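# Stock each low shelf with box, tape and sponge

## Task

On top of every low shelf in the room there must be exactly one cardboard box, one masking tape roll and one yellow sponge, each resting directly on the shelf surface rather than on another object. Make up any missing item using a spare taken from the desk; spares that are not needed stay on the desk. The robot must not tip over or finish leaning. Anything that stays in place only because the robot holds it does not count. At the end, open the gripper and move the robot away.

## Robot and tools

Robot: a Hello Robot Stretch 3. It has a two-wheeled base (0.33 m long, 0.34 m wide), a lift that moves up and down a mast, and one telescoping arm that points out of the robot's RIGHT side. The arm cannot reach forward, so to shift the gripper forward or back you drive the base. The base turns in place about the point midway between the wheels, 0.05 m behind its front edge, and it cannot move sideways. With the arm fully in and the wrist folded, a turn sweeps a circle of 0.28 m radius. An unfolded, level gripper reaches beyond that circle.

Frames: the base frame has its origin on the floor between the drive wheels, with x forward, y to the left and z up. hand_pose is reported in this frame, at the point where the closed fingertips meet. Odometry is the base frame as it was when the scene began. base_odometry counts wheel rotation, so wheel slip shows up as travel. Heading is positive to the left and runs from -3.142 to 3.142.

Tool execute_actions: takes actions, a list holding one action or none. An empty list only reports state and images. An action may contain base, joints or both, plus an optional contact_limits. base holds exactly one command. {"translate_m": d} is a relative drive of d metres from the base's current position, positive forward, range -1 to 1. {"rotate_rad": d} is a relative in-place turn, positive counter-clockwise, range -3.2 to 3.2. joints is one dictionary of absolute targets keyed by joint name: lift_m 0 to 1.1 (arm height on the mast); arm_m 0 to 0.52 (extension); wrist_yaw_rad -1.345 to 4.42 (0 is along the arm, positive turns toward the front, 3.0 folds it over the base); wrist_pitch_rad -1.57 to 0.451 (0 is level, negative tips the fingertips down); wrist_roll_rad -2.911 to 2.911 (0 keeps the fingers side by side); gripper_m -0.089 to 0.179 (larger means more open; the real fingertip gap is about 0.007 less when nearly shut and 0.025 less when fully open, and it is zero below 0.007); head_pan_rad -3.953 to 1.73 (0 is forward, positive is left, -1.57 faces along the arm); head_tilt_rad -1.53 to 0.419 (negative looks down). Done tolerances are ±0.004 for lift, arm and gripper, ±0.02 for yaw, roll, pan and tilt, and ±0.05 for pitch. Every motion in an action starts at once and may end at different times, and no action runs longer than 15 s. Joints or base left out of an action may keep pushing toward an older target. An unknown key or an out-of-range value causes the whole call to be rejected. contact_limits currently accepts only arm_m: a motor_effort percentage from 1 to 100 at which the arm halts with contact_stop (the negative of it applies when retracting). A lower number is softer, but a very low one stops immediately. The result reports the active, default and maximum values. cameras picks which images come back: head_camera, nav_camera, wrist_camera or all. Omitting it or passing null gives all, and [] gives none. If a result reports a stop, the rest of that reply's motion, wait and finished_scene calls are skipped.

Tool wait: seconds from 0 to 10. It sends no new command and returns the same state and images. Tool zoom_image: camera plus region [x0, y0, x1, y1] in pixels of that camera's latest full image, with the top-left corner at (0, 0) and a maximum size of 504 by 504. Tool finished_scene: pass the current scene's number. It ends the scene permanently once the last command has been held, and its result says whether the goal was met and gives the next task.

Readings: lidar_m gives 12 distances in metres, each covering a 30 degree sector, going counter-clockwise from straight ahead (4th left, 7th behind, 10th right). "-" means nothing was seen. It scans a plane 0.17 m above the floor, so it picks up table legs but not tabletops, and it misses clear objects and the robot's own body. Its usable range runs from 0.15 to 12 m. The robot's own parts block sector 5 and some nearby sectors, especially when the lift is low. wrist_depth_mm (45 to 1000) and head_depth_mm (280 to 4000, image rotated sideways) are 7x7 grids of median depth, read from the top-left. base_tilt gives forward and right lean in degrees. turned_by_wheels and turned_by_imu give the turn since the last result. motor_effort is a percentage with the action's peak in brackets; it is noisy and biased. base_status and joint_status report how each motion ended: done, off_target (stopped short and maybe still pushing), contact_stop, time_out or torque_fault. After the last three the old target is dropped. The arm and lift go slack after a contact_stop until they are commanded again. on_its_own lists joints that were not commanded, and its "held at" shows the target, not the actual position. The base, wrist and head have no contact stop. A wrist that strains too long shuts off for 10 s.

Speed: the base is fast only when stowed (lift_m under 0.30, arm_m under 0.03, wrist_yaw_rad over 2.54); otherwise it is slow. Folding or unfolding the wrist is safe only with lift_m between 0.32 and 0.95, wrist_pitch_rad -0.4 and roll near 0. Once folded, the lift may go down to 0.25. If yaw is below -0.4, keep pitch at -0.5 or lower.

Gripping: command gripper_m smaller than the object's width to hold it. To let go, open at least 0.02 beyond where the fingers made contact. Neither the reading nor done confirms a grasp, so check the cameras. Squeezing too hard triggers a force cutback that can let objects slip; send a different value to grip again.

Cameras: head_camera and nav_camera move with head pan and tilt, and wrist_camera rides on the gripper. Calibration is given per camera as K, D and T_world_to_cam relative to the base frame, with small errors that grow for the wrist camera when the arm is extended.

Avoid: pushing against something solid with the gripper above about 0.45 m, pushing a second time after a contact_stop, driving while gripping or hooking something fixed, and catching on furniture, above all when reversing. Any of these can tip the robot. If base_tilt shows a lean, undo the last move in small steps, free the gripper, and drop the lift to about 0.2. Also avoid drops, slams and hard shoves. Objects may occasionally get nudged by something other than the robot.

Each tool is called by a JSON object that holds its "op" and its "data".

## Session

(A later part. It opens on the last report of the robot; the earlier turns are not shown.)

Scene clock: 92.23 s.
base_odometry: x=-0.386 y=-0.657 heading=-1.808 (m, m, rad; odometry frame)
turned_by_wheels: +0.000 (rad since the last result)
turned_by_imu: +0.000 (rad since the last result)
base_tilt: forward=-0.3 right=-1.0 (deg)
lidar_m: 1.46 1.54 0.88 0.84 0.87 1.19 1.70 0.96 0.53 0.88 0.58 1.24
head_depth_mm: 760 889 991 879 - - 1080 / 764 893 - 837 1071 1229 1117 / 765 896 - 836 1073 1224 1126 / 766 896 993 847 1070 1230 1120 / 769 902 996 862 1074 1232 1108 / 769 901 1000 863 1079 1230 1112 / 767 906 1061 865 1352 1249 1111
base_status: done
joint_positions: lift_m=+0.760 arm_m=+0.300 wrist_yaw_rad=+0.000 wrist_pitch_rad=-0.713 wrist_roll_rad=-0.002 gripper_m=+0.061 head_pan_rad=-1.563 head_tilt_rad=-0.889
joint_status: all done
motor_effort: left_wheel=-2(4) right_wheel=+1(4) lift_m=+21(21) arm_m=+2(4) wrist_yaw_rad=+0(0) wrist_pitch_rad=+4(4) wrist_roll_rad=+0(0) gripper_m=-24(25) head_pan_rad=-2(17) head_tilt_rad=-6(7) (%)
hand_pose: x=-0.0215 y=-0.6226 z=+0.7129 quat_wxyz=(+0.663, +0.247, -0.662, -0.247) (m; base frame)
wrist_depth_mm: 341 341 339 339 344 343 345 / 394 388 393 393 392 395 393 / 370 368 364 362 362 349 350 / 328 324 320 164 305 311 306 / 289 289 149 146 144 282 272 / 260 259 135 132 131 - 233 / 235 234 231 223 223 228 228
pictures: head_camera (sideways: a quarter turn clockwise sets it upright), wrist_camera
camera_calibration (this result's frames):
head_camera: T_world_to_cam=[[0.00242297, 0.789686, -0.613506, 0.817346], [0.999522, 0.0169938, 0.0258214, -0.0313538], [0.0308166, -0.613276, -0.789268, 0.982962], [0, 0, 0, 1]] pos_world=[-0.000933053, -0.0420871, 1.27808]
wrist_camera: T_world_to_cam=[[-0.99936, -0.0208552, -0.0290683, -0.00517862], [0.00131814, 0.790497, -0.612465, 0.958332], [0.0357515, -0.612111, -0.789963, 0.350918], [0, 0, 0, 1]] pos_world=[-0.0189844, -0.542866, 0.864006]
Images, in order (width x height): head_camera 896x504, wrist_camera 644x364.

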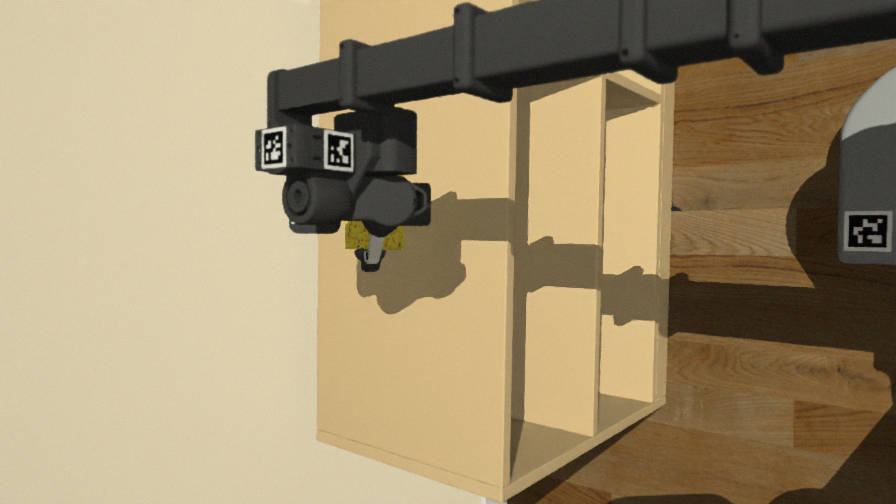

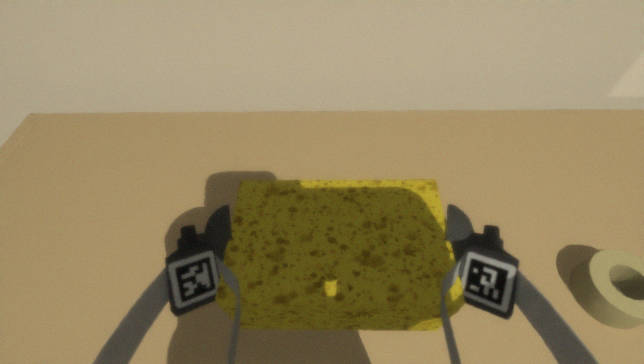

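{"op": "execute_actions", "data": {"actions": [{"joints":{"lift_m":0.686}}], "cameras": []}}

{"op": "execute_actions", "data": {"actions": [{"joints":{"gripper_m":0.15}}], "cameras": ["wrist_camera"]}}

{"op": "execute_actions", "data": {"actions": [{"joints":{"arm_m":0.0,"wrist_pitch_rad":-0.4,"head_pan_rad":0.8,"head_tilt_rad":-0.7}}]}}

Scene clock: 97.93 s.
base_odometry: x=-0.386 y=-0.657 heading=-1.808 (m, m, rad; odometry frame)
turned_by_wheels: +0.000 (rad since the last result)
turned_by_imu: +0.000 (rad since the last result)
base_tilt: forward=-0.3 right=-1.1 (deg)
lidar_m: 1.46 1.53 0.88 0.85 0.87 1.19 1.69 0.96 0.53 0.88 0.58 1.24
head_depth_mm: 766 893 986 854 1044 - - / 764 894 1016 - 1068 1221 1107 / 767 899 1022 805 1071 1223 1124 / 766 898 996 837 1082 1227 1119 / 767 898 999 859 1078 1228 1110 / 769 904 1003 862 1077 1232 1111 / 769 904 1058 865 1338 1241 1104
base_status: not commanded
joint_positions: lift_m=+0.686 arm_m=+0.300 wrist_yaw_rad=+0.000 wrist_pitch_rad=-0.713 wrist_roll_rad=-0.002 gripper_m=+0.061 head_pan_rad=-1.563 head_tilt_rad=-0.889
joint_status: all done
motor_effort: left_wheel=-2(2) right_wheel=+1(1) lift_m=+21(21) arm_m=+2(2) wrist_yaw_rad=-1(0) wrist_pitch_rad=+4(4) wrist_roll_rad=+0(0) gripper_m=-25(25) head_pan_rad=-2(2) head_tilt_rad=-6(7) (%)
hand_pose: x=-0.0215 y=-0.6226 z=+0.6389 quat_wxyz=(+0.663, +0.247, -0.662, -0.247) (m; base frame)
wrist_depth_mm: 344 345 345 340 342 341 340 / 310 307 299 295 292 289 287 / 264 261 258 256 253 250 246 / 229 227 225 164 215 220 217 / 203 202 149 146 145 198 196 / 184 185 134 133 131 - 174 / 166 165 162 159 158 161 160
pictures: none
No camera images: the call's "cameras" was empty. Leave "cameras" out to get every camera's image.

Scene clock: 99.33 s.
base_odometry: x=-0.386 y=-0.657 heading=-1.808 (m, m, rad; odometry frame)
turned_by_wheels: +0.000 (rad since the last result)
turned_by_imu: +0.000 (rad since the last result)
base_tilt: forward=-0.2 right=-1.1 (deg)
lidar_m: 1.46 1.53 0.88 0.85 0.88 1.19 1.70 0.96 0.53 0.88 0.58 1.23
head_depth_mm: 762 890 991 855 1043 - - / 763 893 1011 - 1067 1220 1114 / 766 897 1020 809 1073 1229 1127 / 766 895 1000 839 1075 1224 1125 / 764 899 1005 859 1074 1227 1110 / 767 900 1001 862 1076 1237 1108 / 770 902 1062 867 1347 1245 1110
base_status: not commanded
joint_positions: lift_m=+0.686 arm_m=+0.300 wrist_yaw_rad=+0.000 wrist_pitch_rad=-0.713 wrist_roll_rad=-0.002 gripper_m=+0.150 head_pan_rad=-1.563 head_tilt_rad=-0.889
joint_status: all done
motor_effort: left_wheel=-2(2) right_wheel=+1(2) lift_m=+21(21) arm_m=+2(2) wrist_yaw_rad=-1(1) wrist_pitch_rad=+4(4) wrist_roll_rad=+0(0) gripper_m=+0(99) head_pan_rad=-2(3) head_tilt_rad=-6(7) (%)
hand_pose: x=-0.0215 y=-0.6226 z=+0.6389 quat_wxyz=(+0.663, +0.247, -0.662, -0.247) (m; base frame)
wrist_depth_mm: 346 340 343 340 342 343 342 / 310 306 304 297 293 290 286 / 263 261 258 254 251 249 246 / 228 229 226 168 215 220 216 / 205 206 157 148 148 199 193 / 183 - 139 135 134 176 175 / 169 166 163 160 159 160 159
pictures: wrist_camera
camera_calibration (this result's frames):
wrist_camera: T_world_to_cam=[[-0.99936, -0.0208536, -0.0290687, -0.00732895], [0.0013189, 0.79051, -0.612448, 0.913003], [0.0357509, -0.612094, -0.789977, 0.292469], [0, 0, 0, 1]] pos_world=[-0.0189845, -0.542872, 0.789997]
Images, in order (width x height): wrist_camera 644x364.

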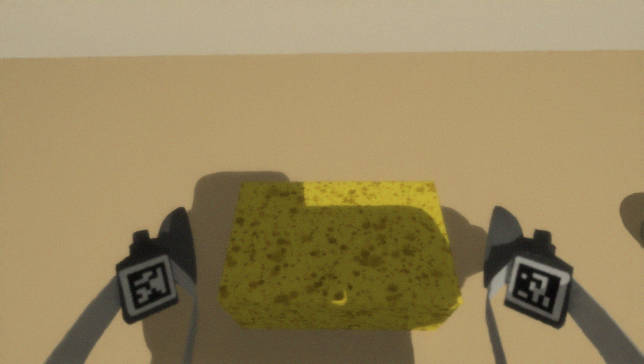

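Scene clock: 102.77 s.
base_odometry: x=-0.386 y=-0.657 heading=-1.808 (m, m, rad; odometry frame)
turned_by_wheels: +0.000 (rad since the last result)
turned_by_imu: +0.000 (rad since the last result)
base_tilt: forward=-0.2 right=-1.2 (deg)
lidar_m: 1.46 1.53 0.88 0.84 0.87 1.18 1.70 0.96 0.53 0.88 0.59 1.24
head_depth_mm: 1381 1525 1713 1843 1589 1326 1150 / 1500 1665 1875 1964 1592 1329 1154 / 1660 1852 2107 1977 1602 1347 1158 / 1828 2055 2354 1972 1611 1339 1156 / 2015 2362 2526 2003 1528 1347 1159 / 2245 2458 1033 1155 1326 1344 1159 / 762 839 929 1035 1181 1304 1162
base_status: not commanded
joint_positions: lift_m=+0.686 arm_m=+0.001 wrist_yaw_rad=+0.000 wrist_pitch_rad=-0.420 wrist_roll_rad=-0.002 gripper_m=+0.150 head_pan_rad=+0.793 head_tilt_rad=-0.705
joint_status: all done
motor_effort: left_wheel=-2(3) right_wheel=+2(2) lift_m=+21(21) arm_m=-3(2) wrist_yaw_rad=+0(1) wrist_pitch_rad=+6(6) wrist_roll_rad=+0(0) gripper_m=+0(0) head_pan_rad=+3(35) head_tilt_rad=+3(21) (%)
hand_pose: x=-0.0215 y=-0.3702 z=+0.6984 quat_wxyz=(+0.692, +0.148, -0.691, -0.147) (m; base frame)
wrist_depth_mm: 588 563 580 573 574 568 572 / 629 601 615 619 603 597 601 / 666 466 465 380 447 429 438 / 371 367 364 361 352 352 349 / 326 320 319 317 313 309 307 / 416 - 559 558 555 491 546 / 829 481 476 477 467 446 476
pictures: head_camera (sideways: a quarter turn clockwise sets it upright), nav_camera (sideways: a quarter turn counterclockwise sets it upright), wrist_camera
camera_calibration (this result's frames):
head_camera: T_world_to_cam=[[-0.472145, -0.467092, -0.747599, 0.994978], [-0.721805, 0.691691, 0.0236929, -0.0180887], [0.506041, 0.550807, -0.663728, 0.816798], [0, 0, 0, 1]] pos_world=[0.0433838, 0.0273599, 1.2864]
nav_camera: T_world_to_cam=[[0.457978, 0.509233, 0.728655, -0.914518], [0.738692, -0.674009, 0.00675545, 0.0354003], [0.49456, 0.535158, -0.684848, 0.84525], [0, 0, 0, 1]] pos_world=[-0.0253475, 0.0372202, 1.245]
wrist_camera: T_world_to_cam=[[-0.999352, -0.0286207, -0.0218448, -0.0081929], [0.0012224, 0.579401, -0.815042, 0.813204], [0.035984, -0.81454, -0.57899, 0.271702], [0, 0, 0, 1]] pos_world=[-0.0189586, -0.250094, 0.819929]
Images, in order (width x height): head_camera 896x504, nav_camera 672x504, wrist_camera 644x364.

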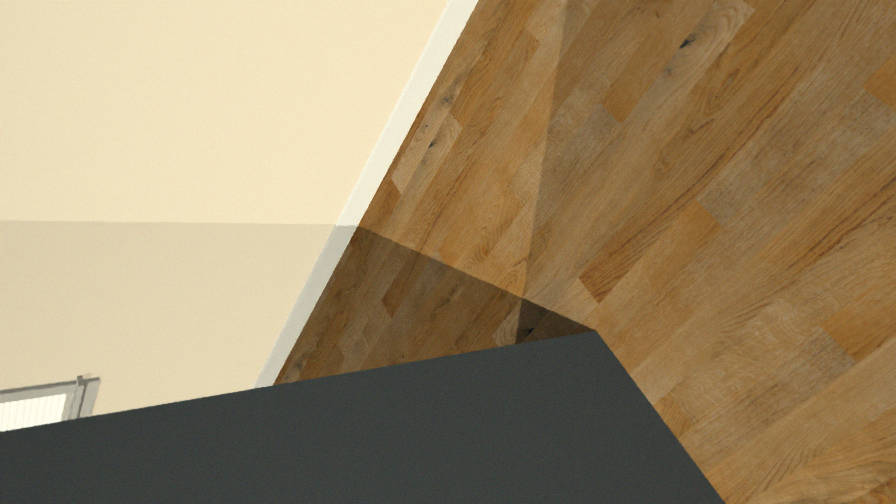

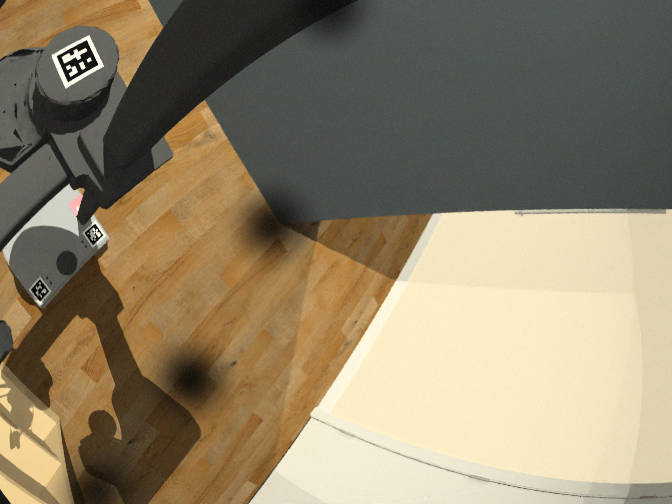

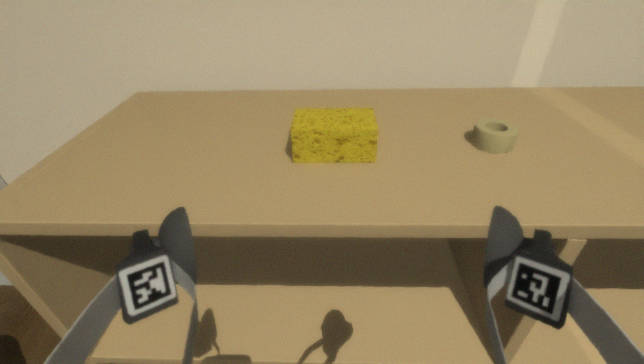

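{"op": "execute_actions", "data": {"actions": [{"base":{"rotate_rad":0.72},"joints":{"wrist_yaw_rad":2.8,"lift_m":0.45,"gripper_m":0.04}}], "cameras": []}}

{"op": "execute_actions", "data": {"actions": [{"base":{"translate_m":0.15},"joints":{"lift_m":0.285}}], "cameras": []}}

{"op": "execute_actions", "data": {"actions": [{"base":{"translate_m":1.0},"joints":{"head_pan_rad":1.2,"head_tilt_rad":-0.4}}], "cameras": ["head_camera","nav_camera"]}}

Scene clock: 110.07 s.
base_odometry: x=-0.386 y=-0.657 heading=-1.088 (m, m, rad; odometry frame)
turned_by_wheels: +0.720 (rad since the last result)
turned_by_imu: +0.725 (rad since the last result)
base_tilt: forward=-0.2 right=-1.2 (deg)
lidar_m: 1.64 0.85 0.85 0.94 1.49 1.92 0.96 0.53 0.76 0.59 1.47 1.46
head_depth_mm: 700 797 922 1088 1333 1331 1145 / 698 792 913 1086 1320 1328 1149 / 697 787 911 1077 1306 1336 1147 / 695 787 903 1067 1291 1342 1159 / 689 778 899 1063 1285 1337 1149 / 686 776 894 1049 1277 1349 1161 / 682 773 885 1042 1275 1352 1162
base_status: done
joint_positions: lift_m=+0.450 arm_m=+0.001 wrist_yaw_rad=+2.798 wrist_pitch_rad=-0.419 wrist_roll_rad=-0.002 gripper_m=+0.040 head_pan_rad=+0.793 head_tilt_rad=-0.705
joint_status: all done
motor_effort: left_wheel=-2(8) right_wheel=+2(5) lift_m=+21(22) arm_m=-3(4) wrist_yaw_rad=+2(3) wrist_pitch_rad=+6(6) wrist_roll_rad=+0(0) gripper_m=+0(99) head_pan_rad=+3(3) head_tilt_rad=+2(3) (%)
hand_pose: x=+0.0542 y=+0.0652 z=+0.4626 quat_wxyz=(+0.263, +0.706, +0.027, +0.657) (m; base frame)
wrist_depth_mm: - - 958 848 755 694 645 / - - - 949 834 752 666 / - - - - 911 813 745 / - - - - 960 869 800 / 791 829 837 805 812 793 770 / 715 - 688 693 - 666 655 / 596 588 600 582 587 586 576
pictures: none
No camera images: the call's "cameras" was empty. Leave "cameras" out to get every camera's image.

Scene clock: 113.27 s.
base_odometry: x=-0.317 y=-0.790 heading=-1.089 (m, m, rad; odometry frame)
turned_by_wheels: +0.000 (rad since the last result)
turned_by_imu: +0.000 (rad since the last result)
base_tilt: forward=-0.3 right=-1.1 (deg)
lidar_m: 1.52 0.75 0.75 0.83 1.33 1.82 1.11 0.68 0.62 1.09 1.35 1.35
head_depth_mm: 618 700 806 954 1510 1335 1148 / 614 696 804 944 1159 1328 1154 / 611 689 798 940 1151 1312 1151 / 608 689 793 931 1138 1311 1157 / 604 685 789 922 1129 1319 1158 / 603 682 782 920 1115 1316 1160 / 600 677 782 913 1107 1301 1158
base_status: done
joint_positions: lift_m=+0.285 arm_m=+0.001 wrist_yaw_rad=+2.799 wrist_pitch_rad=-0.419 wrist_roll_rad=-0.002 gripper_m=+0.040 head_pan_rad=+0.793 head_tilt_rad=-0.704
joint_status: all done
motor_effort: left_wheel=-2(11) right_wheel=+2(4) lift_m=+22(21) arm_m=-3(3) wrist_yaw_rad=+1(2) wrist_pitch_rad=+5(5) wrist_roll_rad=+0(0) gripper_m=+0(0) head_pan_rad=+3(3) head_tilt_rad=+2(3) (%)
hand_pose: x=+0.0542 y=+0.0653 z=+0.2976 quat_wxyz=(+0.263, +0.706, +0.027, +0.657) (m; base frame)
wrist_depth_mm: - 947 835 764 699 633 568 / - - 951 821 734 666 628 / - 963 922 856 785 719 660 / - 733 735 699 727 688 665 / 578 598 580 572 592 571 559 / 506 - 508 494 - 490 485 / 440 - - 420 420 421 416
pictures: none
No camera images: the call's "cameras" was empty. Leave "cameras" out to get every camera's image.

Scene clock: 118.43 s.
base_odometry: x=+0.147 y=-1.676 heading=-1.089 (m, m, rad; odometry frame)
turned_by_wheels: +0.000 (rad since the last result)
turned_by_imu: +0.001 (rad since the last result)
base_tilt: forward=-0.3 right=-1.1 (deg)
lidar_m: 0.68 1.09 2.74 0.42 0.41 2.70 1.65 1.33 1.37 0.71 0.61 0.61
head_depth_mm: 2541 2737 2949 3079 2191 1674 1339 / 2647 2867 3035 2993 2187 1671 1345 / 2761 2940 3141 3005 2200 1664 1342 / 2873 3083 3275 3088 2198 1672 1350 / 2980 3234 3410 3182 2208 1689 1316 / 3034 3257 608 628 657 694 733 / 466 483 503 522 544 568 595
base_status: done
joint_positions: lift_m=+0.285 arm_m=+0.001 wrist_yaw_rad=+2.799 wrist_pitch_rad=-0.419 wrist_roll_rad=-0.002 gripper_m=+0.040 head_pan_rad=+1.193 head_tilt_rad=-0.409
joint_status: all done
motor_effort: left_wheel=-2(7) right_wheel=+2(6) lift_m=+22(22) arm_m=-3(3) wrist_yaw_rad=+1(1) wrist_pitch_rad=+6(5) wrist_roll_rad=+0(0) gripper_m=+0(0) head_pan_rad=+3(26) head_tilt_rad=+4(28) (%)
hand_pose: x=+0.0541 y=+0.0653 z=+0.2976 quat_wxyz=(+0.263, +0.706, +0.027, +0.657) (m; base frame)
wrist_depth_mm: - 401 560 - - - - / - 414 582 - - - - / - 450 624 920 920 852 870 / - 496 643 698 695 706 703 / 393 525 593 586 596 567 562 / 475 - 510 492 - 484 475 / 450 - - 422 416 419 416
pictures: head_camera (sideways: a quarter turn clockwise sets it upright), nav_camera (sideways: a quarter turn counterclockwise sets it upright)
camera_calibration (this result's frames):
head_camera: T_world_to_cam=[[-0.161682, -0.384209, -0.908979, 1.2035], [-0.936544, 0.350056, 0.0186224, -0.0101857], [0.311039, 0.854309, -0.416426, 0.496238], [0, 0, 0, 1]] pos_world=[0.0306961, 0.0420218, 1.3008]
nav_camera: T_world_to_cam=[[0.133939, 0.421833, 0.896726, -1.13167], [0.941536, -0.336451, 0.0176394, 0.0199885], [0.309145, 0.841937, -0.442235, 0.530745], [0, 0, 0, 1]] pos_world=[-0.0313227, 0.0372458, 1.24916]
Images, in order (width x height): head_camera 896x504, nav_camera 672x504.

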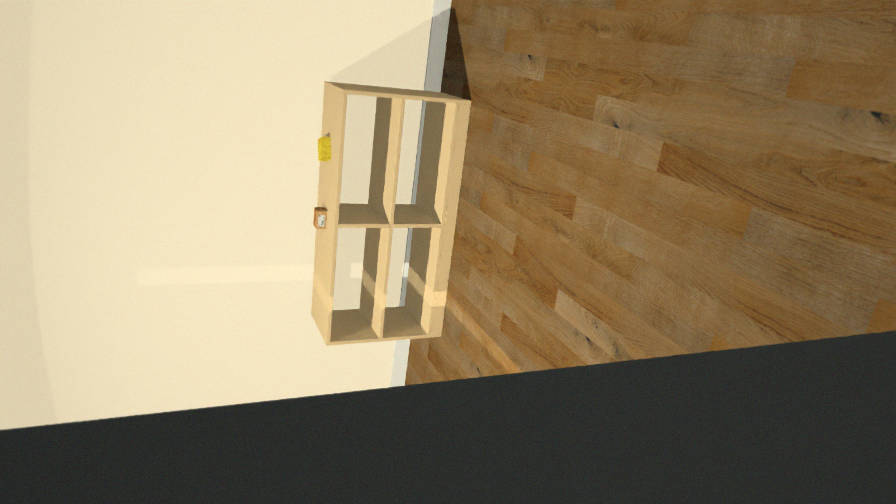

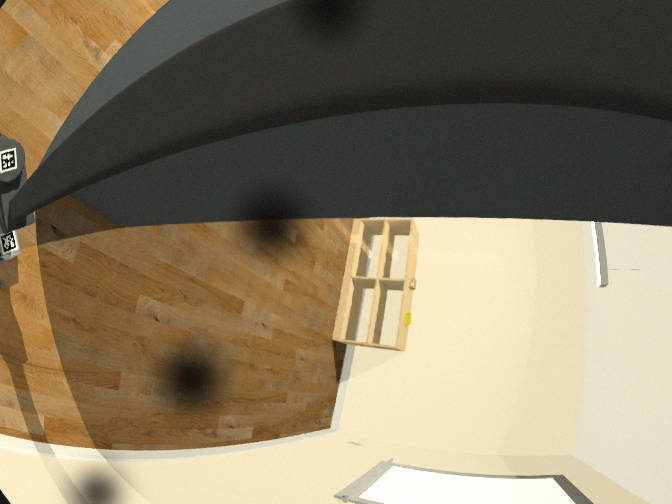

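{"op": "zoom_image", "data": {"camera": "head_camera", "region": [290, 180, 390, 360]}}

Region (290, 180, 390, 360) of head_camera's 896x504 image, scaled by 2.800, with more detail than that image has.

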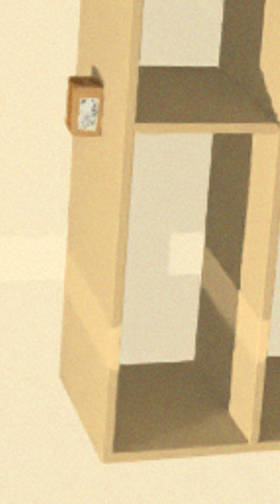

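{"op": "execute_actions", "data": {"actions": [{"base":{"translate_m":-1.0},"joints":{"head_pan_rad":-3.2,"head_tilt_rad":-0.6}}], "cameras": []}}

{"op": "execute_actions", "data": {"actions": [{"base":{"rotate_rad":-0.585}}], "cameras": []}}

{"op": "execute_actions", "data": {"actions": [{"base":{"translate_m":-0.88}}], "cameras": ["head_camera"]}}

Scene clock: 138.33 s.
base_odometry: x=-0.317 y=-0.790 heading=-1.089 (m, m, rad; odometry frame)
turned_by_wheels: +0.000 (rad since the last result)
turned_by_imu: +0.000 (rad since the last result)
base_tilt: forward=-0.3 right=-1.2 (deg)
lidar_m: 1.52 0.75 0.75 0.83 1.33 1.82 1.11 0.68 0.62 1.09 1.36 1.35
head_depth_mm: 2042 1931 2456 2268 1745 1434 1204 / 1734 1954 2330 2296 1753 1427 1205 / 1491 1664 1898 1400 1568 1434 1208 / 1307 1446 1626 1260 1342 1400 1208 / 1167 1267 1399 1175 1184 1282 1213 / 1045 1139 1241 1217 971 1054 1167 / 957 1030 1111 1175 941 1004 1088
base_status: done
joint_positions: lift_m=+0.285 arm_m=+0.001 wrist_yaw_rad=+2.799 wrist_pitch_rad=-0.419 wrist_roll_rad=-0.002 gripper_m=+0.040 head_pan_rad=-3.193 head_tilt_rad=-0.593
joint_status: all done
motor_effort: left_wheel=-2(11) right_wheel=+1(4) lift_m=+22(21) arm_m=-3(3) wrist_yaw_rad=+1(1) wrist_pitch_rad=+5(5) wrist_roll_rad=+0(0) gripper_m=-1(0) head_pan_rad=-3(31) head_tilt_rad=-4(23) (%)
hand_pose: x=+0.0541 y=+0.0653 z=+0.2976 quat_wxyz=(+0.263, +0.706, +0.027, +0.657) (m; base frame)
wrist_depth_mm: - 961 846 737 683 617 579 / - - 926 821 748 655 599 / - 949 929 838 799 756 663 / - 723 717 704 693 704 674 / 602 590 588 579 606 580 552 / 494 - 520 484 - 482 476 / 444 - - 424 424 416 420
pictures: none
No camera images: the call's "cameras" was empty. Leave "cameras" out to get every camera's image.

Scene clock: 139.80 s.
base_odometry: x=-0.317 y=-0.790 heading=-1.674 (m, m, rad; odometry frame)
turned_by_wheels: -0.585 (rad since the last result)
turned_by_imu: -0.588 (rad since the last result)
base_tilt: forward=-0.3 right=-1.2 (deg)
lidar_m: 1.35 1.48 0.76 0.75 0.81 1.23 1.78 1.11 0.68 0.62 1.06 1.36
head_depth_mm: 1965 1865 2390 2233 1745 1419 1200 / 2011 2117 2490 2267 1751 1437 1207 / 2015 2149 2457 2290 1759 1427 1206 / 2027 2157 2416 2287 1773 1439 1205 / 2058 2184 2598 2221 1785 1444 1210 / 2062 1945 2547 2283 1765 1432 1221 / 2047 2068 2227 2139 1413 1388 1213
base_status: done
joint_positions: lift_m=+0.285 arm_m=+0.001 wrist_yaw_rad=+2.799 wrist_pitch_rad=-0.419 wrist_roll_rad=-0.002 gripper_m=+0.040 head_pan_rad=-3.193 head_tilt_rad=-0.593
joint_status: not commanded
motor_effort: left_wheel=+3(9) right_wheel=-2(5) lift_m=+22(23) arm_m=-3(4) wrist_yaw_rad=+1(1) wrist_pitch_rad=+6(6) wrist_roll_rad=+0(0) gripper_m=-1(0) head_pan_rad=-2(3) head_tilt_rad=-4(4) (%)
hand_pose: x=+0.0541 y=+0.0653 z=+0.2976 quat_wxyz=(+0.263, +0.706, +0.027, +0.657) (m; base frame)
wrist_depth_mm: - 655 683 725 775 - - / - 707 760 782 - - - / - 792 801 839 891 872 870 / - 714 713 722 720 686 685 / 587 588 595 572 597 583 563 / 510 - 517 494 - 483 489 / 448 - - 427 422 424 416
pictures: none
No camera images: the call's "cameras" was empty. Leave "cameras" out to get every camera's image.

Scene clock: 144.57 s.
base_odometry: x=-0.226 y=+0.085 heading=-1.674 (m, m, rad; odometry frame)
turned_by_wheels: +0.000 (rad since the last result)
turned_by_imu: +0.000 (rad since the last result)
base_tilt: forward=-0.2 right=-1.1 (deg)
lidar_m: 2.21 1.09 0.87 0.86 0.93 1.24 0.91 1.10 0.46 0.70 0.67 1.18
head_depth_mm: 1237 1312 850 1749 1763 1427 1198 / 1247 1329 854 1779 1759 1424 1203 / 1265 1348 857 1292 1624 1401 1204 / 1271 1361 915 1304 1714 1438 1209 / 1282 1370 922 1813 1723 1441 1215 / 1299 1374 929 1878 1724 1440 1209 / 1311 1392 936 1421 1666 1428 1212
base_status: done
joint_positions: lift_m=+0.285 arm_m=+0.001 wrist_yaw_rad=+2.799 wrist_pitch_rad=-0.419 wrist_roll_rad=-0.002 gripper_m=+0.040 head_pan_rad=-3.193 head_tilt_rad=-0.594
joint_status: not commanded
motor_effort: left_wheel=+3(7) right_wheel=-3(6) lift_m=+22(22) arm_m=-3(3) wrist_yaw_rad=+2(1) wrist_pitch_rad=+6(5) wrist_roll_rad=+0(0) gripper_m=+0(0) head_pan_rad=-3(2) head_tilt_rad=-4(4) (%)
hand_pose: x=+0.0541 y=+0.0653 z=+0.2976 quat_wxyz=(+0.263, +0.706, +0.027, +0.657) (m; base frame)
wrist_depth_mm: - 738 796 811 855 910 952 / - 818 830 915 930 - - / - 840 892 926 882 891 862 / - 710 710 699 682 706 684 / 585 612 587 587 594 570 567 / 497 - 516 493 - 492 480 / 441 - - 428 424 422 417
pictures: head_camera (sideways: a quarter turn clockwise sets it upright)
camera_calibration (this result's frames):
head_camera: T_world_to_cam=[[0.575747, -0.03832, -0.816729, 1.0787], [-0.035275, -0.999135, 0.0220114, -0.0200906], [-0.816867, 0.0161371, -0.576601, 0.711528], [0, 0, 0, 1]] pos_world=[-0.0405427, 0.0097804, 1.29172]
Images, in order (width x height): head_camera 896x504.

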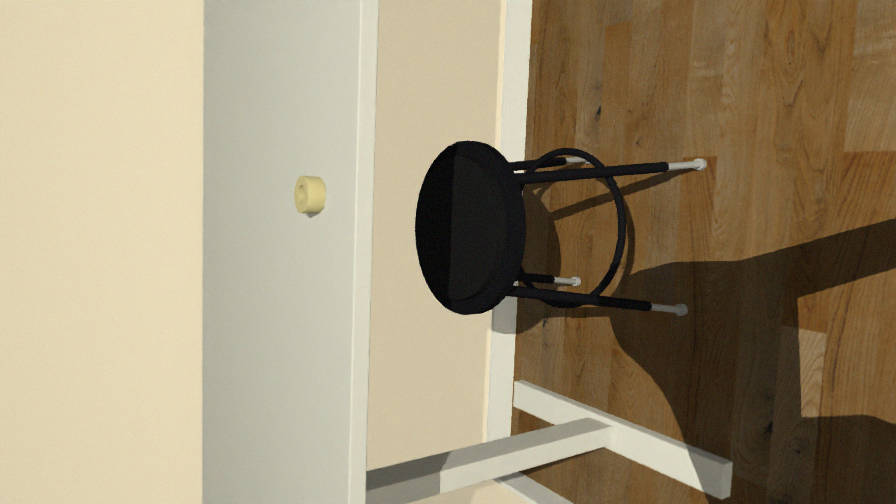

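{"op": "execute_actions", "data": {"actions": [{"base":{"translate_m":-0.3},"joints":{"lift_m":0.7,"wrist_yaw_rad":1.2}}], "cameras": []}}

{"op": "execute_actions", "data": {"actions": [{"base":{"rotate_rad":-1.716},"joints":{"lift_m":1.085,"wrist_yaw_rad":0.0,"wrist_pitch_rad":-0.7,"gripper_m":0.12,"head_pan_rad":-1.6}}], "cameras": ["wrist_camera"]}}

Scene clock: 156.63 s.
base_odometry: x=-0.196 y=+0.384 heading=-1.673 (m, m, rad; odometry frame)
turned_by_wheels: +0.000 (rad since the last result)
turned_by_imu: +0.000 (rad since the last result)
base_tilt: forward=-0.3 right=-1.1 (deg)
lidar_m: 2.51 1.13 0.90 0.89 0.97 0.62 0.66 0.94 0.84 0.50 0.45 0.89
head_depth_mm: 989 1103 845 600 1604 1423 - / 993 1108 853 600 1028 1424 - / 1008 1122 859 586 967 1398 - / 1017 1135 862 605 967 1396 1217 / 1031 1140 864 608 1608 1365 1213 / 1040 1153 874 609 1683 1441 1212 / 1047 1160 873 611 1574 1365 1211
base_status: done
joint_positions: lift_m=+0.700 arm_m=+0.001 wrist_yaw_rad=+1.202 wrist_pitch_rad=-0.419 wrist_roll_rad=-0.002 gripper_m=+0.040 head_pan_rad=-3.193 head_tilt_rad=-0.594
joint_status: all done
motor_effort: left_wheel=+4(9) right_wheel=-2(6) lift_m=+27(27) arm_m=-4(4) wrist_yaw_rad=-1(2) wrist_pitch_rad=+5(5) wrist_roll_rad=+0(0) gripper_m=+0(1) head_pan_rad=-1(2) head_tilt_rad=-4(4) (%)
hand_pose: x=+0.1878 y=-0.2270 z=+0.7124 quat_wxyz=(+0.654, +0.512, -0.486, +0.270) (m; base frame)
wrist_depth_mm: - - - - - 839 610 / - - - - 682 674 592 / - - - - 749 479 468 / - - - - 817 388 369 / - - - - 691 625 304 / - - - 960 - 561 267 / 845 880 840 839 761 489 282
pictures: none
No camera images: the call's "cameras" was empty. Leave "cameras" out to get every camera's image.

Scene clock: 160.97 s.
base_odometry: x=-0.196 y=+0.384 heading=+2.894 (m, m, rad; odometry frame)
turned_by_wheels: -1.716 (rad since the last result)
turned_by_imu: -1.728 (rad since the last result)
base_tilt: forward=-0.3 right=-1.1 (deg)
lidar_m: 0.76 0.45 0.89 2.51 1.30 0.93 0.89 0.92 1.02 0.62 0.66 0.87
head_depth_mm: 982 - - - - - 1189 / 983 - - - - - 1181 / 976 - - - - - 1181 / 1005 1120 985 581 929 1360 1206 / 1005 1116 866 608 955 1366 1185 / 1000 1114 870 611 1615 1443 1218 / 1002 1107 870 611 1613 1434 1214
base_status: done
joint_positions: lift_m=+1.085 arm_m=+0.001 wrist_yaw_rad=+0.001 wrist_pitch_rad=-0.711 wrist_roll_rad=-0.002 gripper_m=+0.120 head_pan_rad=-1.607 head_tilt_rad=-0.594
joint_status: all done
motor_effort: left_wheel=+3(7) right_wheel=-2(4) lift_m=+26(26) arm_m=-4(3) wrist_yaw_rad=-1(3) wrist_pitch_rad=+3(5) wrist_roll_rad=+0(0) gripper_m=+0(99) head_pan_rad=+2(33) head_tilt_rad=-4(3) (%)
hand_pose: x=-0.0214 y=-0.3243 z=+1.0381 quat_wxyz=(+0.664, +0.247, -0.662, -0.246) (m; base frame)
wrist_depth_mm: 505 498 490 470 463 466 423 / 412 408 408 383 396 391 387 / 352 350 345 343 335 335 334 / 327 322 318 315 312 315 313 / - - - 811 - - - / - - - - - - - / 962 - - - - - -
pictures: wrist_camera
camera_calibration (this result's frames):
wrist_camera: T_world_to_cam=[[-0.999344, -0.0216477, -0.0290281, 0.0103264], [0.000737046, 0.789306, -0.613999, 0.922846], [0.0362037, -0.613618, -0.788773, 0.788632], [0, 0, 0, 1]] pos_world=[-0.0189119, -0.244266, 1.18898]
Images, in order (width x height): wrist_camera 644x364.

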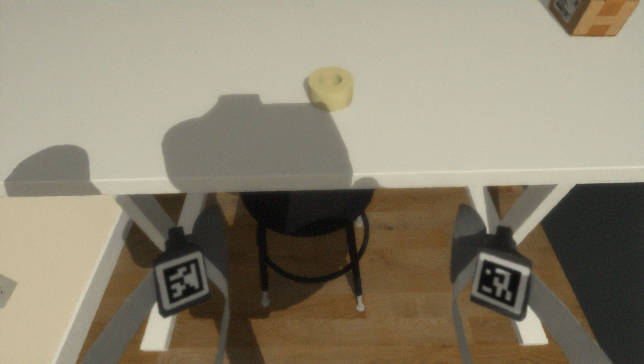

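{"op": "execute_actions", "data": {"actions": [{"joints":{"arm_m":0.215,"lift_m":1.04}}], "cameras": ["wrist_camera"]}}

Scene clock: 166.50 s.
base_odometry: x=-0.196 y=+0.384 heading=+2.894 (m, m, rad; odometry frame)
turned_by_wheels: +0.000 (rad since the last result)
turned_by_imu: +0.000 (rad since the last result)
base_tilt: forward=-0.2 right=-1.2 (deg)
lidar_m: 0.76 0.45 0.89 2.51 1.29 0.93 0.89 0.92 1.01 0.62 0.66 0.87
head_depth_mm: 1011 - 799 598 1650 1425 1203 / 999 - - 601 1646 1429 1199 / 1005 - - 577 1023 1362 1182 / 1008 1113 863 581 937 1363 1206 / 1000 1123 862 607 941 1360 1189 / 1004 1111 869 610 1604 1444 1217 / 996 1112 873 612 1614 1438 1215
base_status: not commanded
joint_positions: lift_m=+1.040 arm_m=+0.215 wrist_yaw_rad=+0.000 wrist_pitch_rad=-0.712 wrist_roll_rad=-0.002 gripper_m=+0.120 head_pan_rad=-1.607 head_tilt_rad=-0.594
joint_status: all done
motor_effort: left_wheel=+3(3) right_wheel=-2(2) lift_m=+22(22) arm_m=+2(1) wrist_yaw_rad=+0(1) wrist_pitch_rad=+3(3) wrist_roll_rad=+0(0) gripper_m=+0(0) head_pan_rad=+3(3) head_tilt_rad=-4(4) (%)
hand_pose: x=-0.0215 y=-0.5378 z=+0.9931 quat_wxyz=(+0.664, +0.247, -0.662, -0.247) (m; base frame)
wrist_depth_mm: 399 392 389 386 384 371 366 / 336 331 326 322 318 313 310 / 288 282 279 279 270 272 267 / 248 248 246 241 241 238 235 / 220 218 217 195 214 215 208 / 198 202 194 191 193 - 190 / 180 178 178 178 176 174 173
pictures: wrist_camera
camera_calibration (this result's frames):
wrist_camera: T_world_to_cam=[[-0.999359, -0.0209257, -0.0290499, 0.00468615], [0.00128303, 0.78995, -0.613169, 1.06327], [0.035779, -0.612814, -0.789417, 0.62324], [0, 0, 0, 1]] pos_world=[-0.01898, -0.457903, 1.1441]
Images, in order (width x height): wrist_camera 644x364.

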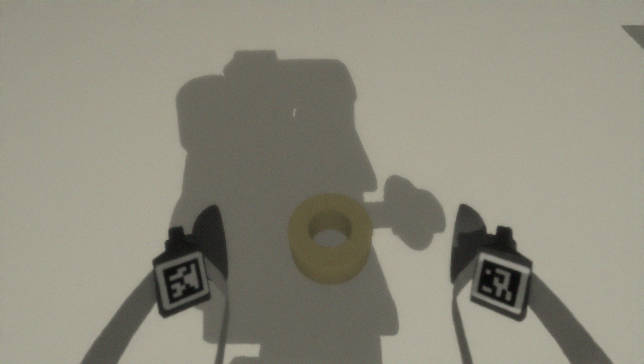

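{"op": "execute_actions", "data": {"actions": [{"joints":{"arm_m":0.23,"lift_m":1.022,"wrist_yaw_rad":0.03,"gripper_m":0.09}}], "cameras": ["wrist_camera"]}}

{"op": "execute_actions", "data": {"actions": [{"joints":{"gripper_m":0.004}}], "cameras": ["wrist_camera"]}}

{"op": "execute_actions", "data": {"actions": [{"joints":{"lift_m":1.045}}], "cameras": ["wrist_camera"]}}

Scene clock: 171.97 s.
base_odometry: x=-0.196 y=+0.384 heading=+2.894 (m, m, rad; odometry frame)
turned_by_wheels: +0.000 (rad since the last result)
turned_by_imu: +0.000 (rad since the last result)
base_tilt: forward=-0.2 right=-1.1 (deg)
lidar_m: 0.76 0.45 0.89 2.52 1.30 0.93 0.89 0.92 1.02 0.62 0.66 0.87
head_depth_mm: 1022 - 843 599 1641 1420 1201 / 1010 - - 601 1657 1425 1201 / 1007 - - 578 1021 1358 1177 / 1007 1109 834 580 939 1363 1205 / 1006 1120 864 606 943 1370 1186 / 1002 1108 869 608 1618 1441 1209 / 998 1108 876 612 1621 1442 1212
base_status: not commanded
joint_positions: lift_m=+1.022 arm_m=+0.230 wrist_yaw_rad=+0.028 wrist_pitch_rad=-0.712 wrist_roll_rad=-0.002 gripper_m=+0.090 head_pan_rad=-1.607 head_tilt_rad=-0.594
joint_status: all done
motor_effort: left_wheel=+4(3) right_wheel=-2(2) lift_m=+21(21) arm_m=+2(1) wrist_yaw_rad=+2(2) wrist_pitch_rad=+4(3) wrist_roll_rad=+0(0) gripper_m=+0(97) head_pan_rad=+3(4) head_tilt_rad=-3(4) (%)
hand_pose: x=-0.0165 y=-0.5527 z=+0.9751 quat_wxyz=(+0.667, +0.256, -0.658, -0.237) (m; base frame)
wrist_depth_mm: 368 360 355 347 341 342 333 / 299 301 297 292 287 288 280 / 259 257 253 252 248 243 243 / 227 225 221 220 218 216 212 / 200 198 202 175 189 192 190 / 180 181 173 168 172 176 171 / 163 162 160 159 158 157 156
pictures: wrist_camera
camera_calibration (this result's frames):
wrist_camera: T_world_to_cam=[[-0.998384, -0.0488414, -0.0290507, -0.00658658], [-0.0207922, 0.789708, -0.613131, 1.06347], [0.0528877, -0.611536, -0.789447, 0.60071], [0, 0, 0, 1]] pos_world=[-0.0162344, -0.472793, 1.12608]
Images, in order (width x height): wrist_camera 644x364.

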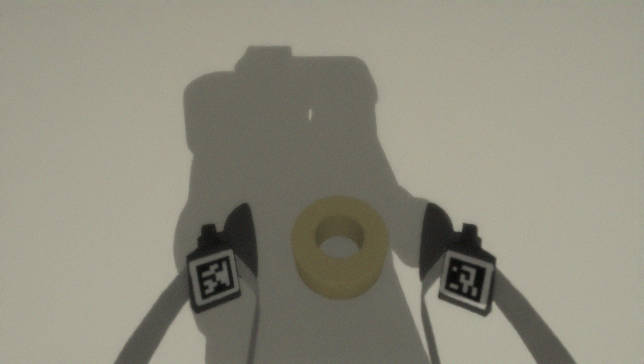

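Scene clock: 173.30 s.
base_odometry: x=-0.196 y=+0.384 heading=+2.894 (m, m, rad; odometry frame)
turned_by_wheels: +0.000 (rad since the last result)
turned_by_imu: +0.000 (rad since the last result)
base_tilt: forward=-0.3 right=-1.1 (deg)
lidar_m: 0.76 0.45 0.89 2.51 1.30 0.93 0.89 0.92 1.02 0.62 0.66 0.87
head_depth_mm: 1022 - 846 599 1637 1421 1207 / 1020 - - 601 1657 1426 1210 / 1012 - - 579 1020 1364 1178 / 1005 1100 836 569 941 1368 1209 / 1001 1118 863 606 941 1367 1182 / 1000 1110 868 611 1622 1446 1215 / 998 1107 872 612 1629 1443 1221
base_status: not commanded
joint_positions: lift_m=+1.022 arm_m=+0.230 wrist_yaw_rad=+0.028 wrist_pitch_rad=-0.712 wrist_roll_rad=-0.002 gripper_m=+0.005 head_pan_rad=-1.607 head_tilt_rad=-0.594
joint_status: all done
motor_effort: left_wheel=+4(3) right_wheel=-1(2) lift_m=+20(22) arm_m=+2(2) wrist_yaw_rad=+2(1) wrist_pitch_rad=+3(3) wrist_roll_rad=+0(1) gripper_m=-23(100) head_pan_rad=+3(3) head_tilt_rad=-4(4) (%)
hand_pose: x=-0.0165 y=-0.5528 z=+0.9751 quat_wxyz=(+0.667, +0.256, -0.658, -0.237) (m; base frame)
wrist_depth_mm: 365 361 358 355 346 339 333 / 306 301 296 289 286 284 282 / 260 257 256 250 248 244 243 / 226 224 222 219 219 216 213 / 201 199 201 175 193 192 191 / 179 180 178 166 168 173 172 / 163 162 161 160 159 158 156
pictures: wrist_camera
camera_calibration (this result's frames):
wrist_camera: T_world_to_cam=[[-0.998382, -0.0488823, -0.029046, -0.00660737], [-0.020815, 0.789563, -0.613316, 1.06363], [0.0529139, -0.611719, -0.789303, 0.600475], [0, 0, 0, 1]] pos_world=[-0.0162308, -0.472801, 1.1261]
Images, in order (width x height): wrist_camera 644x364.

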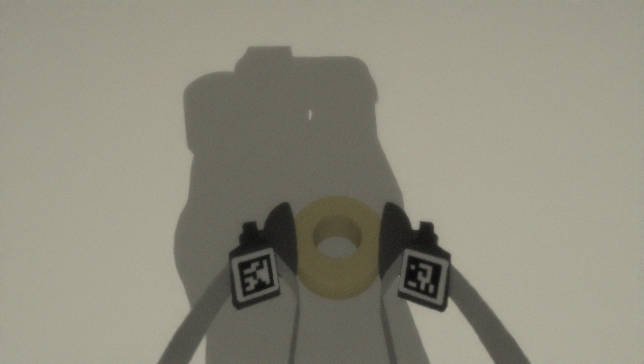

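Scene clock: 174.27 s.
base_odometry: x=-0.196 y=+0.384 heading=+2.894 (m, m, rad; odometry frame)
turned_by_wheels: +0.000 (rad since the last result)
turned_by_imu: +0.000 (rad since the last result)
base_tilt: forward=-0.3 right=-1.1 (deg)
lidar_m: 0.76 0.45 0.89 2.51 1.29 0.93 0.89 0.92 1.01 0.62 0.66 0.87
head_depth_mm: 1005 1163 797 598 1644 1425 1206 / 991 - 759 600 1642 1426 1202 / 996 - - 579 1022 1357 1180 / 1011 1103 862 580 938 1366 1209 / 1006 1118 868 606 941 1367 1185 / 1002 1115 867 610 1614 1450 1211 / 995 1108 873 612 1627 1448 1211
base_status: not commanded
joint_positions: lift_m=+1.045 arm_m=+0.230 wrist_yaw_rad=+0.028 wrist_pitch_rad=-0.714 wrist_roll_rad=-0.002 gripper_m=+0.005 head_pan_rad=-1.607 head_tilt_rad=-0.594
joint_status: all done
motor_effort: left_wheel=+3(3) right_wheel=-2(2) lift_m=+26(27) arm_m=+3(2) wrist_yaw_rad=+2(1) wrist_pitch_rad=+4(4) wrist_roll_rad=+0(0) gripper_m=-23(23) head_pan_rad=+3(2) head_tilt_rad=-3(3) (%)
hand_pose: x=-0.0165 y=-0.5525 z=+0.9976 quat_wxyz=(+0.667, +0.257, -0.658, -0.238) (m; base frame)
wrist_depth_mm: 412 408 400 388 387 384 373 / 344 340 335 324 322 318 318 / 293 290 285 283 283 275 273 / 256 250 252 247 247 243 241 / 227 223 228 175 217 217 214 / 204 203 201 167 189 196 194 / 184 183 181 179 178 178 175
pictures: wrist_camera
camera_calibration (this result's frames):
wrist_camera: T_world_to_cam=[[-0.998383, -0.0488379, -0.0290788, -0.00589045], [-0.0208444, 0.790543, -0.612052, 1.07647], [0.0528794, -0.610456, -0.790283, 0.620084], [0, 0, 0, 1]] pos_world=[-0.0162322, -0.472749, 1.14872]
Images, in order (width x height): wrist_camera 644x364.

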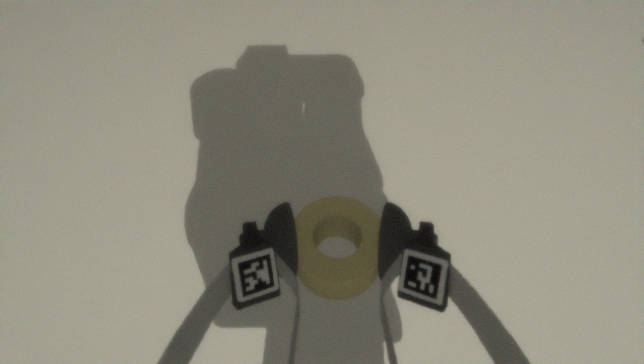

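{"op": "execute_actions", "data": {"actions": [{"base":{"rotate_rad":1.92},"joints":{"arm_m":0.0,"wrist_pitch_rad":-0.4,"wrist_yaw_rad":0.6,"head_pan_rad":0.2,"head_tilt_rad":-0.7}}], "cameras": []}}

{"op": "execute_actions", "data": {"actions": [{"base":{"translate_m":0.62},"joints":{"lift_m":0.285,"wrist_yaw_rad":2.8}}], "cameras": ["head_camera","wrist_camera"]}}

Scene clock: 186.37 s.
base_odometry: x=-0.196 y=+0.384 heading=-1.469 (m, m, rad; odometry frame)
turned_by_wheels: +1.920 (rad since the last result)
turned_by_imu: +1.934 (rad since the last result)
base_tilt: forward=-0.2 right=-1.1 (deg)
lidar_m: 1.61 1.00 0.89 0.90 1.08 0.62 0.66 0.93 0.83 0.45 0.89 1.45
head_depth_mm: 2142 2411 2513 1978 1606 1342 1151 / 2268 2505 2658 1987 1615 1341 1156 / 2390 2704 2634 1999 1617 1349 1156 / 1453 1646 1862 1937 1618 1346 1157 / 1252 1390 1548 1749 1610 1356 1164 / 1095 1195 1308 1463 1558 1362 1171 / 972 1050 1146 1254 1387 1366 1167
base_status: done
joint_positions: lift_m=+1.045 arm_m=+0.001 wrist_yaw_rad=+0.600 wrist_pitch_rad=-0.423 wrist_roll_rad=-0.002 gripper_m=+0.005 head_pan_rad=+0.193 head_tilt_rad=-0.692
joint_status: all done
motor_effort: left_wheel=-3(7) right_wheel=+2(5) lift_m=+26(26) arm_m=-4(3) wrist_yaw_rad=+0(3) wrist_pitch_rad=+7(7) wrist_roll_rad=+0(0) gripper_m=-23(23) head_pan_rad=+3(35) head_tilt_rad=-5(19) (%)
hand_pose: x=+0.1049 y=-0.3308 z=+1.0565 quat_wxyz=(+0.705, +0.346, -0.616, +0.063) (m; base frame)
wrist_depth_mm: - - - 963 718 568 468 / - - - - 780 598 492 / - - - - 829 639 503 / - - - 951 859 661 529 / - - - 175 769 717 550 / - - - 166 617 683 596 / - - - 827 581 714 626
pictures: none
No camera images: the call's "cameras" was empty. Leave "cameras" out to get every camera's image.

Scene clock: 194.10 s.
base_odometry: x=-0.133 y=-0.233 heading=-1.470 (m, m, rad; odometry frame)
turned_by_wheels: +0.000 (rad since the last result)
turned_by_imu: +0.000 (rad since the last result)
base_tilt: forward=-0.2 right=-1.2 (deg)
lidar_m: 1.93 0.78 0.69 0.70 0.84 1.20 1.20 0.72 0.87 0.65 1.02 1.93
head_depth_mm: 1636 1846 2049 1982 1611 1341 1150 / 1732 1931 2198 1996 1605 1341 1160 / 1836 2049 2332 2002 1616 1346 1159 / 1946 2204 2448 1986 1621 1355 1159 / 963 1069 1185 1353 1509 1365 1160 / 843 922 1015 1121 1262 1330 1164 / 753 810 883 964 1066 1188 1167
base_status: done
joint_positions: lift_m=+0.285 arm_m=+0.001 wrist_yaw_rad=+2.798 wrist_pitch_rad=-0.422 wrist_roll_rad=-0.002 gripper_m=+0.005 head_pan_rad=+0.193 head_tilt_rad=-0.692
joint_status: all done
motor_effort: left_wheel=-3(3) right_wheel=+2(5) lift_m=+22(23) arm_m=-4(4) wrist_yaw_rad=+2(3) wrist_pitch_rad=+7(7) wrist_roll_rad=+0(0) gripper_m=-23(23) head_pan_rad=+4(3) head_tilt_rad=-4(5) (%)
hand_pose: x=+0.0541 y=+0.0649 z=+0.2969 quat_wxyz=(+0.264, +0.706, +0.028, +0.657) (m; base frame)
wrist_depth_mm: - 655 659 659 668 659 656 / - 730 722 722 726 714 728 / - 774 787 816 761 802 770 / - 701 717 731 689 703 671 / 569 609 600 175 568 568 564 / 520 - 509 158 464 484 489 / 439 - - 429 423 423 418
pictures: head_camera (sideways: a quarter turn clockwise sets it upright), wrist_camera
camera_calibration (this result's frames):
head_camera: T_world_to_cam=[[-0.643473, -0.117, -0.756475, 1.00759], [-0.205525, 0.97837, 0.0235047, -0.0209933], [0.737362, 0.170599, -0.653601, 0.802214], [0, 0, 0, 1]] pos_world=[0.0525206, 0.00157017, 1.28704]
wrist_camera: T_world_to_cam=[[0.950561, -0.309763, -0.0219004, -0.0162549], [-0.196961, -0.546878, -0.813714, 0.317196], [0.240082, 0.777799, -0.580853, 0.277066], [0, 0, 0, 1]] pos_world=[0.0114081, -0.047069, 0.418686]
Images, in order (width x height): head_camera 896x504, wrist_camera 644x364.

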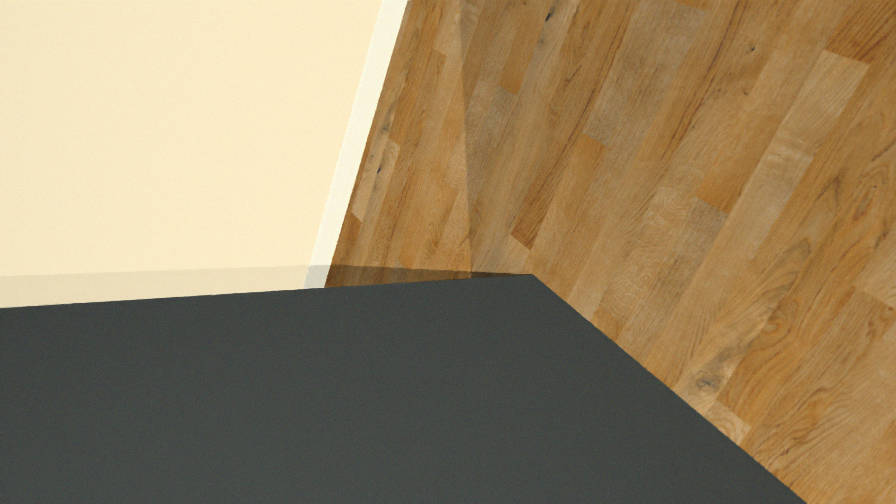

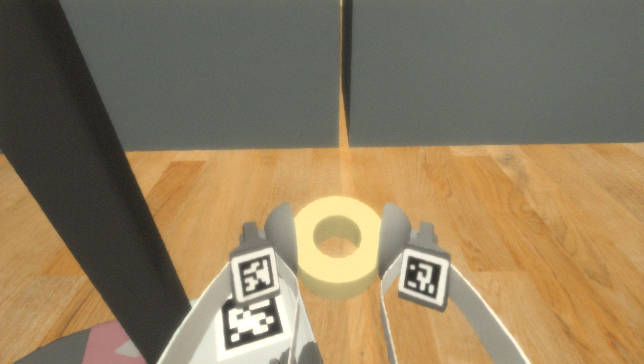

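{"op": "execute_actions", "data": {"actions": [{"base":{"translate_m":1.0}}], "cameras": []}}

{"op": "execute_actions", "data": {"actions": [{"base":{"translate_m":0.5}}], "cameras": []}}

{"op": "execute_actions", "data": {"actions": [{"base":{"rotate_rad":1.39}}], "cameras": ["head_camera"]}}

Scene clock: 207.87 s.
base_odometry: x=-0.032 y=-1.228 heading=-1.470 (m, m, rad; odometry frame)
turned_by_wheels: +0.000 (rad since the last result)
turned_by_imu: +0.001 (rad since the last result)
base_tilt: forward=-0.2 right=-1.2 (deg)
lidar_m: 1.01 1.21 0.37 0.37 0.45 0.85 2.17 1.19 0.96 1.36 1.10 0.99
head_depth_mm: 826 919 1035 1173 1362 1349 1158 / 873 975 1096 1273 1486 1345 1156 / 923 1037 1181 1375 1547 1349 1160 / 976 1109 1272 1507 1605 1351 1155 / 1037 1187 1395 1656 1610 1354 1162 / 1110 1287 1523 1827 1621 1357 1166 / 1193 1392 1670 1947 1626 1353 1166
base_status: done
joint_positions: lift_m=+0.285 arm_m=+0.001 wrist_yaw_rad=+2.799 wrist_pitch_rad=-0.422 wrist_roll_rad=-0.002 gripper_m=+0.005 head_pan_rad=+0.193 head_tilt_rad=-0.692
joint_status: not commanded
motor_effort: left_wheel=-2(8) right_wheel=+1(6) lift_m=+21(22) arm_m=-3(4) wrist_yaw_rad=+2(3) wrist_pitch_rad=+6(6) wrist_roll_rad=+0(0) gripper_m=-23(23) head_pan_rad=+3(3) head_tilt_rad=-5(5) (%)
hand_pose: x=+0.0540 y=+0.0649 z=+0.2969 quat_wxyz=(+0.264, +0.706, +0.029, +0.657) (m; base frame)
wrist_depth_mm: - 374 376 379 - - - / - 411 414 420 - - - / - 446 455 464 870 905 873 / - 502 506 490 697 681 679 / 555 - 557 175 569 571 566 / 494 - 505 158 448 485 475 / 445 - - 422 421 417 414
pictures: none
No camera images: the call's "cameras" was empty. Leave "cameras" out to get every camera's image.

Scene clock: 211.33 s.
base_odometry: x=+0.018 y=-1.725 heading=-1.470 (m, m, rad; odometry frame)
turned_by_wheels: +0.000 (rad since the last result)
turned_by_imu: +0.000 (rad since the last result)
base_tilt: forward=-0.2 right=-1.1 (deg)
lidar_m: 0.54 0.65 1.22 0.76 0.48 0.49 2.10 1.27 1.37 0.93 0.58 0.53
head_depth_mm: 421 468 527 599 696 831 1027 / 445 496 562 646 760 927 1111 / 469 528 601 700 838 1041 1154 / 497 562 651 767 931 1183 1159 / 530 604 706 842 1052 1290 1162 / 566 652 772 937 1206 1347 1159 / 608 707 849 1055 1409 1355 1158
base_status: done
joint_positions: lift_m=+0.285 arm_m=+0.001 wrist_yaw_rad=+2.799 wrist_pitch_rad=-0.422 wrist_roll_rad=-0.002 gripper_m=+0.005 head_pan_rad=+0.193 head_tilt_rad=-0.693
joint_status: not commanded
motor_effort: left_wheel=-2(8) right_wheel=+2(6) lift_m=+23(22) arm_m=-3(3) wrist_yaw_rad=+1(1) wrist_pitch_rad=+7(6) wrist_roll_rad=+0(0) gripper_m=-23(23) head_pan_rad=+3(3) head_tilt_rad=-5(4) (%)
hand_pose: x=+0.0540 y=+0.0649 z=+0.2969 quat_wxyz=(+0.264, +0.706, +0.029, +0.657) (m; base frame)
wrist_depth_mm: - - - - - 908 607 / - - - - - 909 599 / - 816 941 897 920 835 598 / - 717 703 680 703 690 595 / 487 - 612 176 576 572 544 / 482 - 509 158 467 482 480 / 447 - - 423 423 416 420
pictures: none
No camera images: the call's "cameras" was empty. Leave "cameras" out to get every camera's image.

Scene clock: 213.43 s.
base_odometry: x=+0.018 y=-1.725 heading=-0.080 (m, m, rad; odometry frame)
turned_by_wheels: +1.390 (rad since the last result)
turned_by_imu: +1.397 (rad since the last result)
base_tilt: forward=-0.2 right=-1.1 (deg)
lidar_m: 2.86 0.53 0.47 1.85 1.69 1.27 1.38 0.65 0.54 0.54 0.59 0.90
head_depth_mm: 2694 3004 2627 1981 1606 1346 1155 / 2763 3052 2613 1978 1600 1341 1155 / 2823 3046 2662 1991 1611 1336 1160 / 2915 3263 2672 2003 1612 1351 1158 / 2999 3264 2683 2024 1532 1292 1160 / 3128 726 762 831 911 1009 1092 / 558 593 635 679 734 797 911
base_status: done
joint_positions: lift_m=+0.285 arm_m=+0.001 wrist_yaw_rad=+2.799 wrist_pitch_rad=-0.422 wrist_roll_rad=-0.002 gripper_m=+0.005 head_pan_rad=+0.193 head_tilt_rad=-0.693
joint_status: not commanded
motor_effort: left_wheel=-2(9) right_wheel=+2(6) lift_m=+22(22) arm_m=-3(3) wrist_yaw_rad=+1(1) wrist_pitch_rad=+7(6) wrist_roll_rad=+0(0) gripper_m=-23(23) head_pan_rad=+2(4) head_tilt_rad=-4(4) (%)
hand_pose: x=+0.0540 y=+0.0649 z=+0.2969 quat_wxyz=(+0.264, +0.706, +0.029, +0.657) (m; base frame)
wrist_depth_mm: - - - - 460 468 501 / - - - - 508 523 554 / - 936 901 847 560 581 624 / - 727 720 715 610 640 671 / 570 - 606 175 563 567 568 / 505 - 513 158 459 483 478 / 449 - - 427 415 425 415
pictures: head_camera (sideways: a quarter turn clockwise sets it upright)
camera_calibration (this result's frames):
head_camera: T_world_to_cam=[[-0.644206, -0.117238, -0.755814, 1.00673], [-0.205641, 0.978345, 0.0235189, -0.0210111], [0.736689, 0.170577, -0.654364, 0.803212], [0, 0, 0, 1]] pos_world=[0.0525057, 0.0015739, 1.28699]
Images, in order (width x height): head_camera 896x504.

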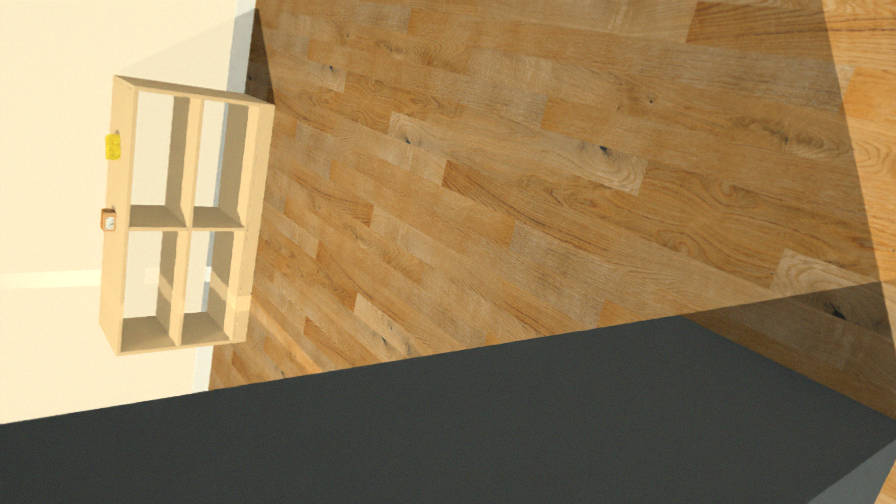

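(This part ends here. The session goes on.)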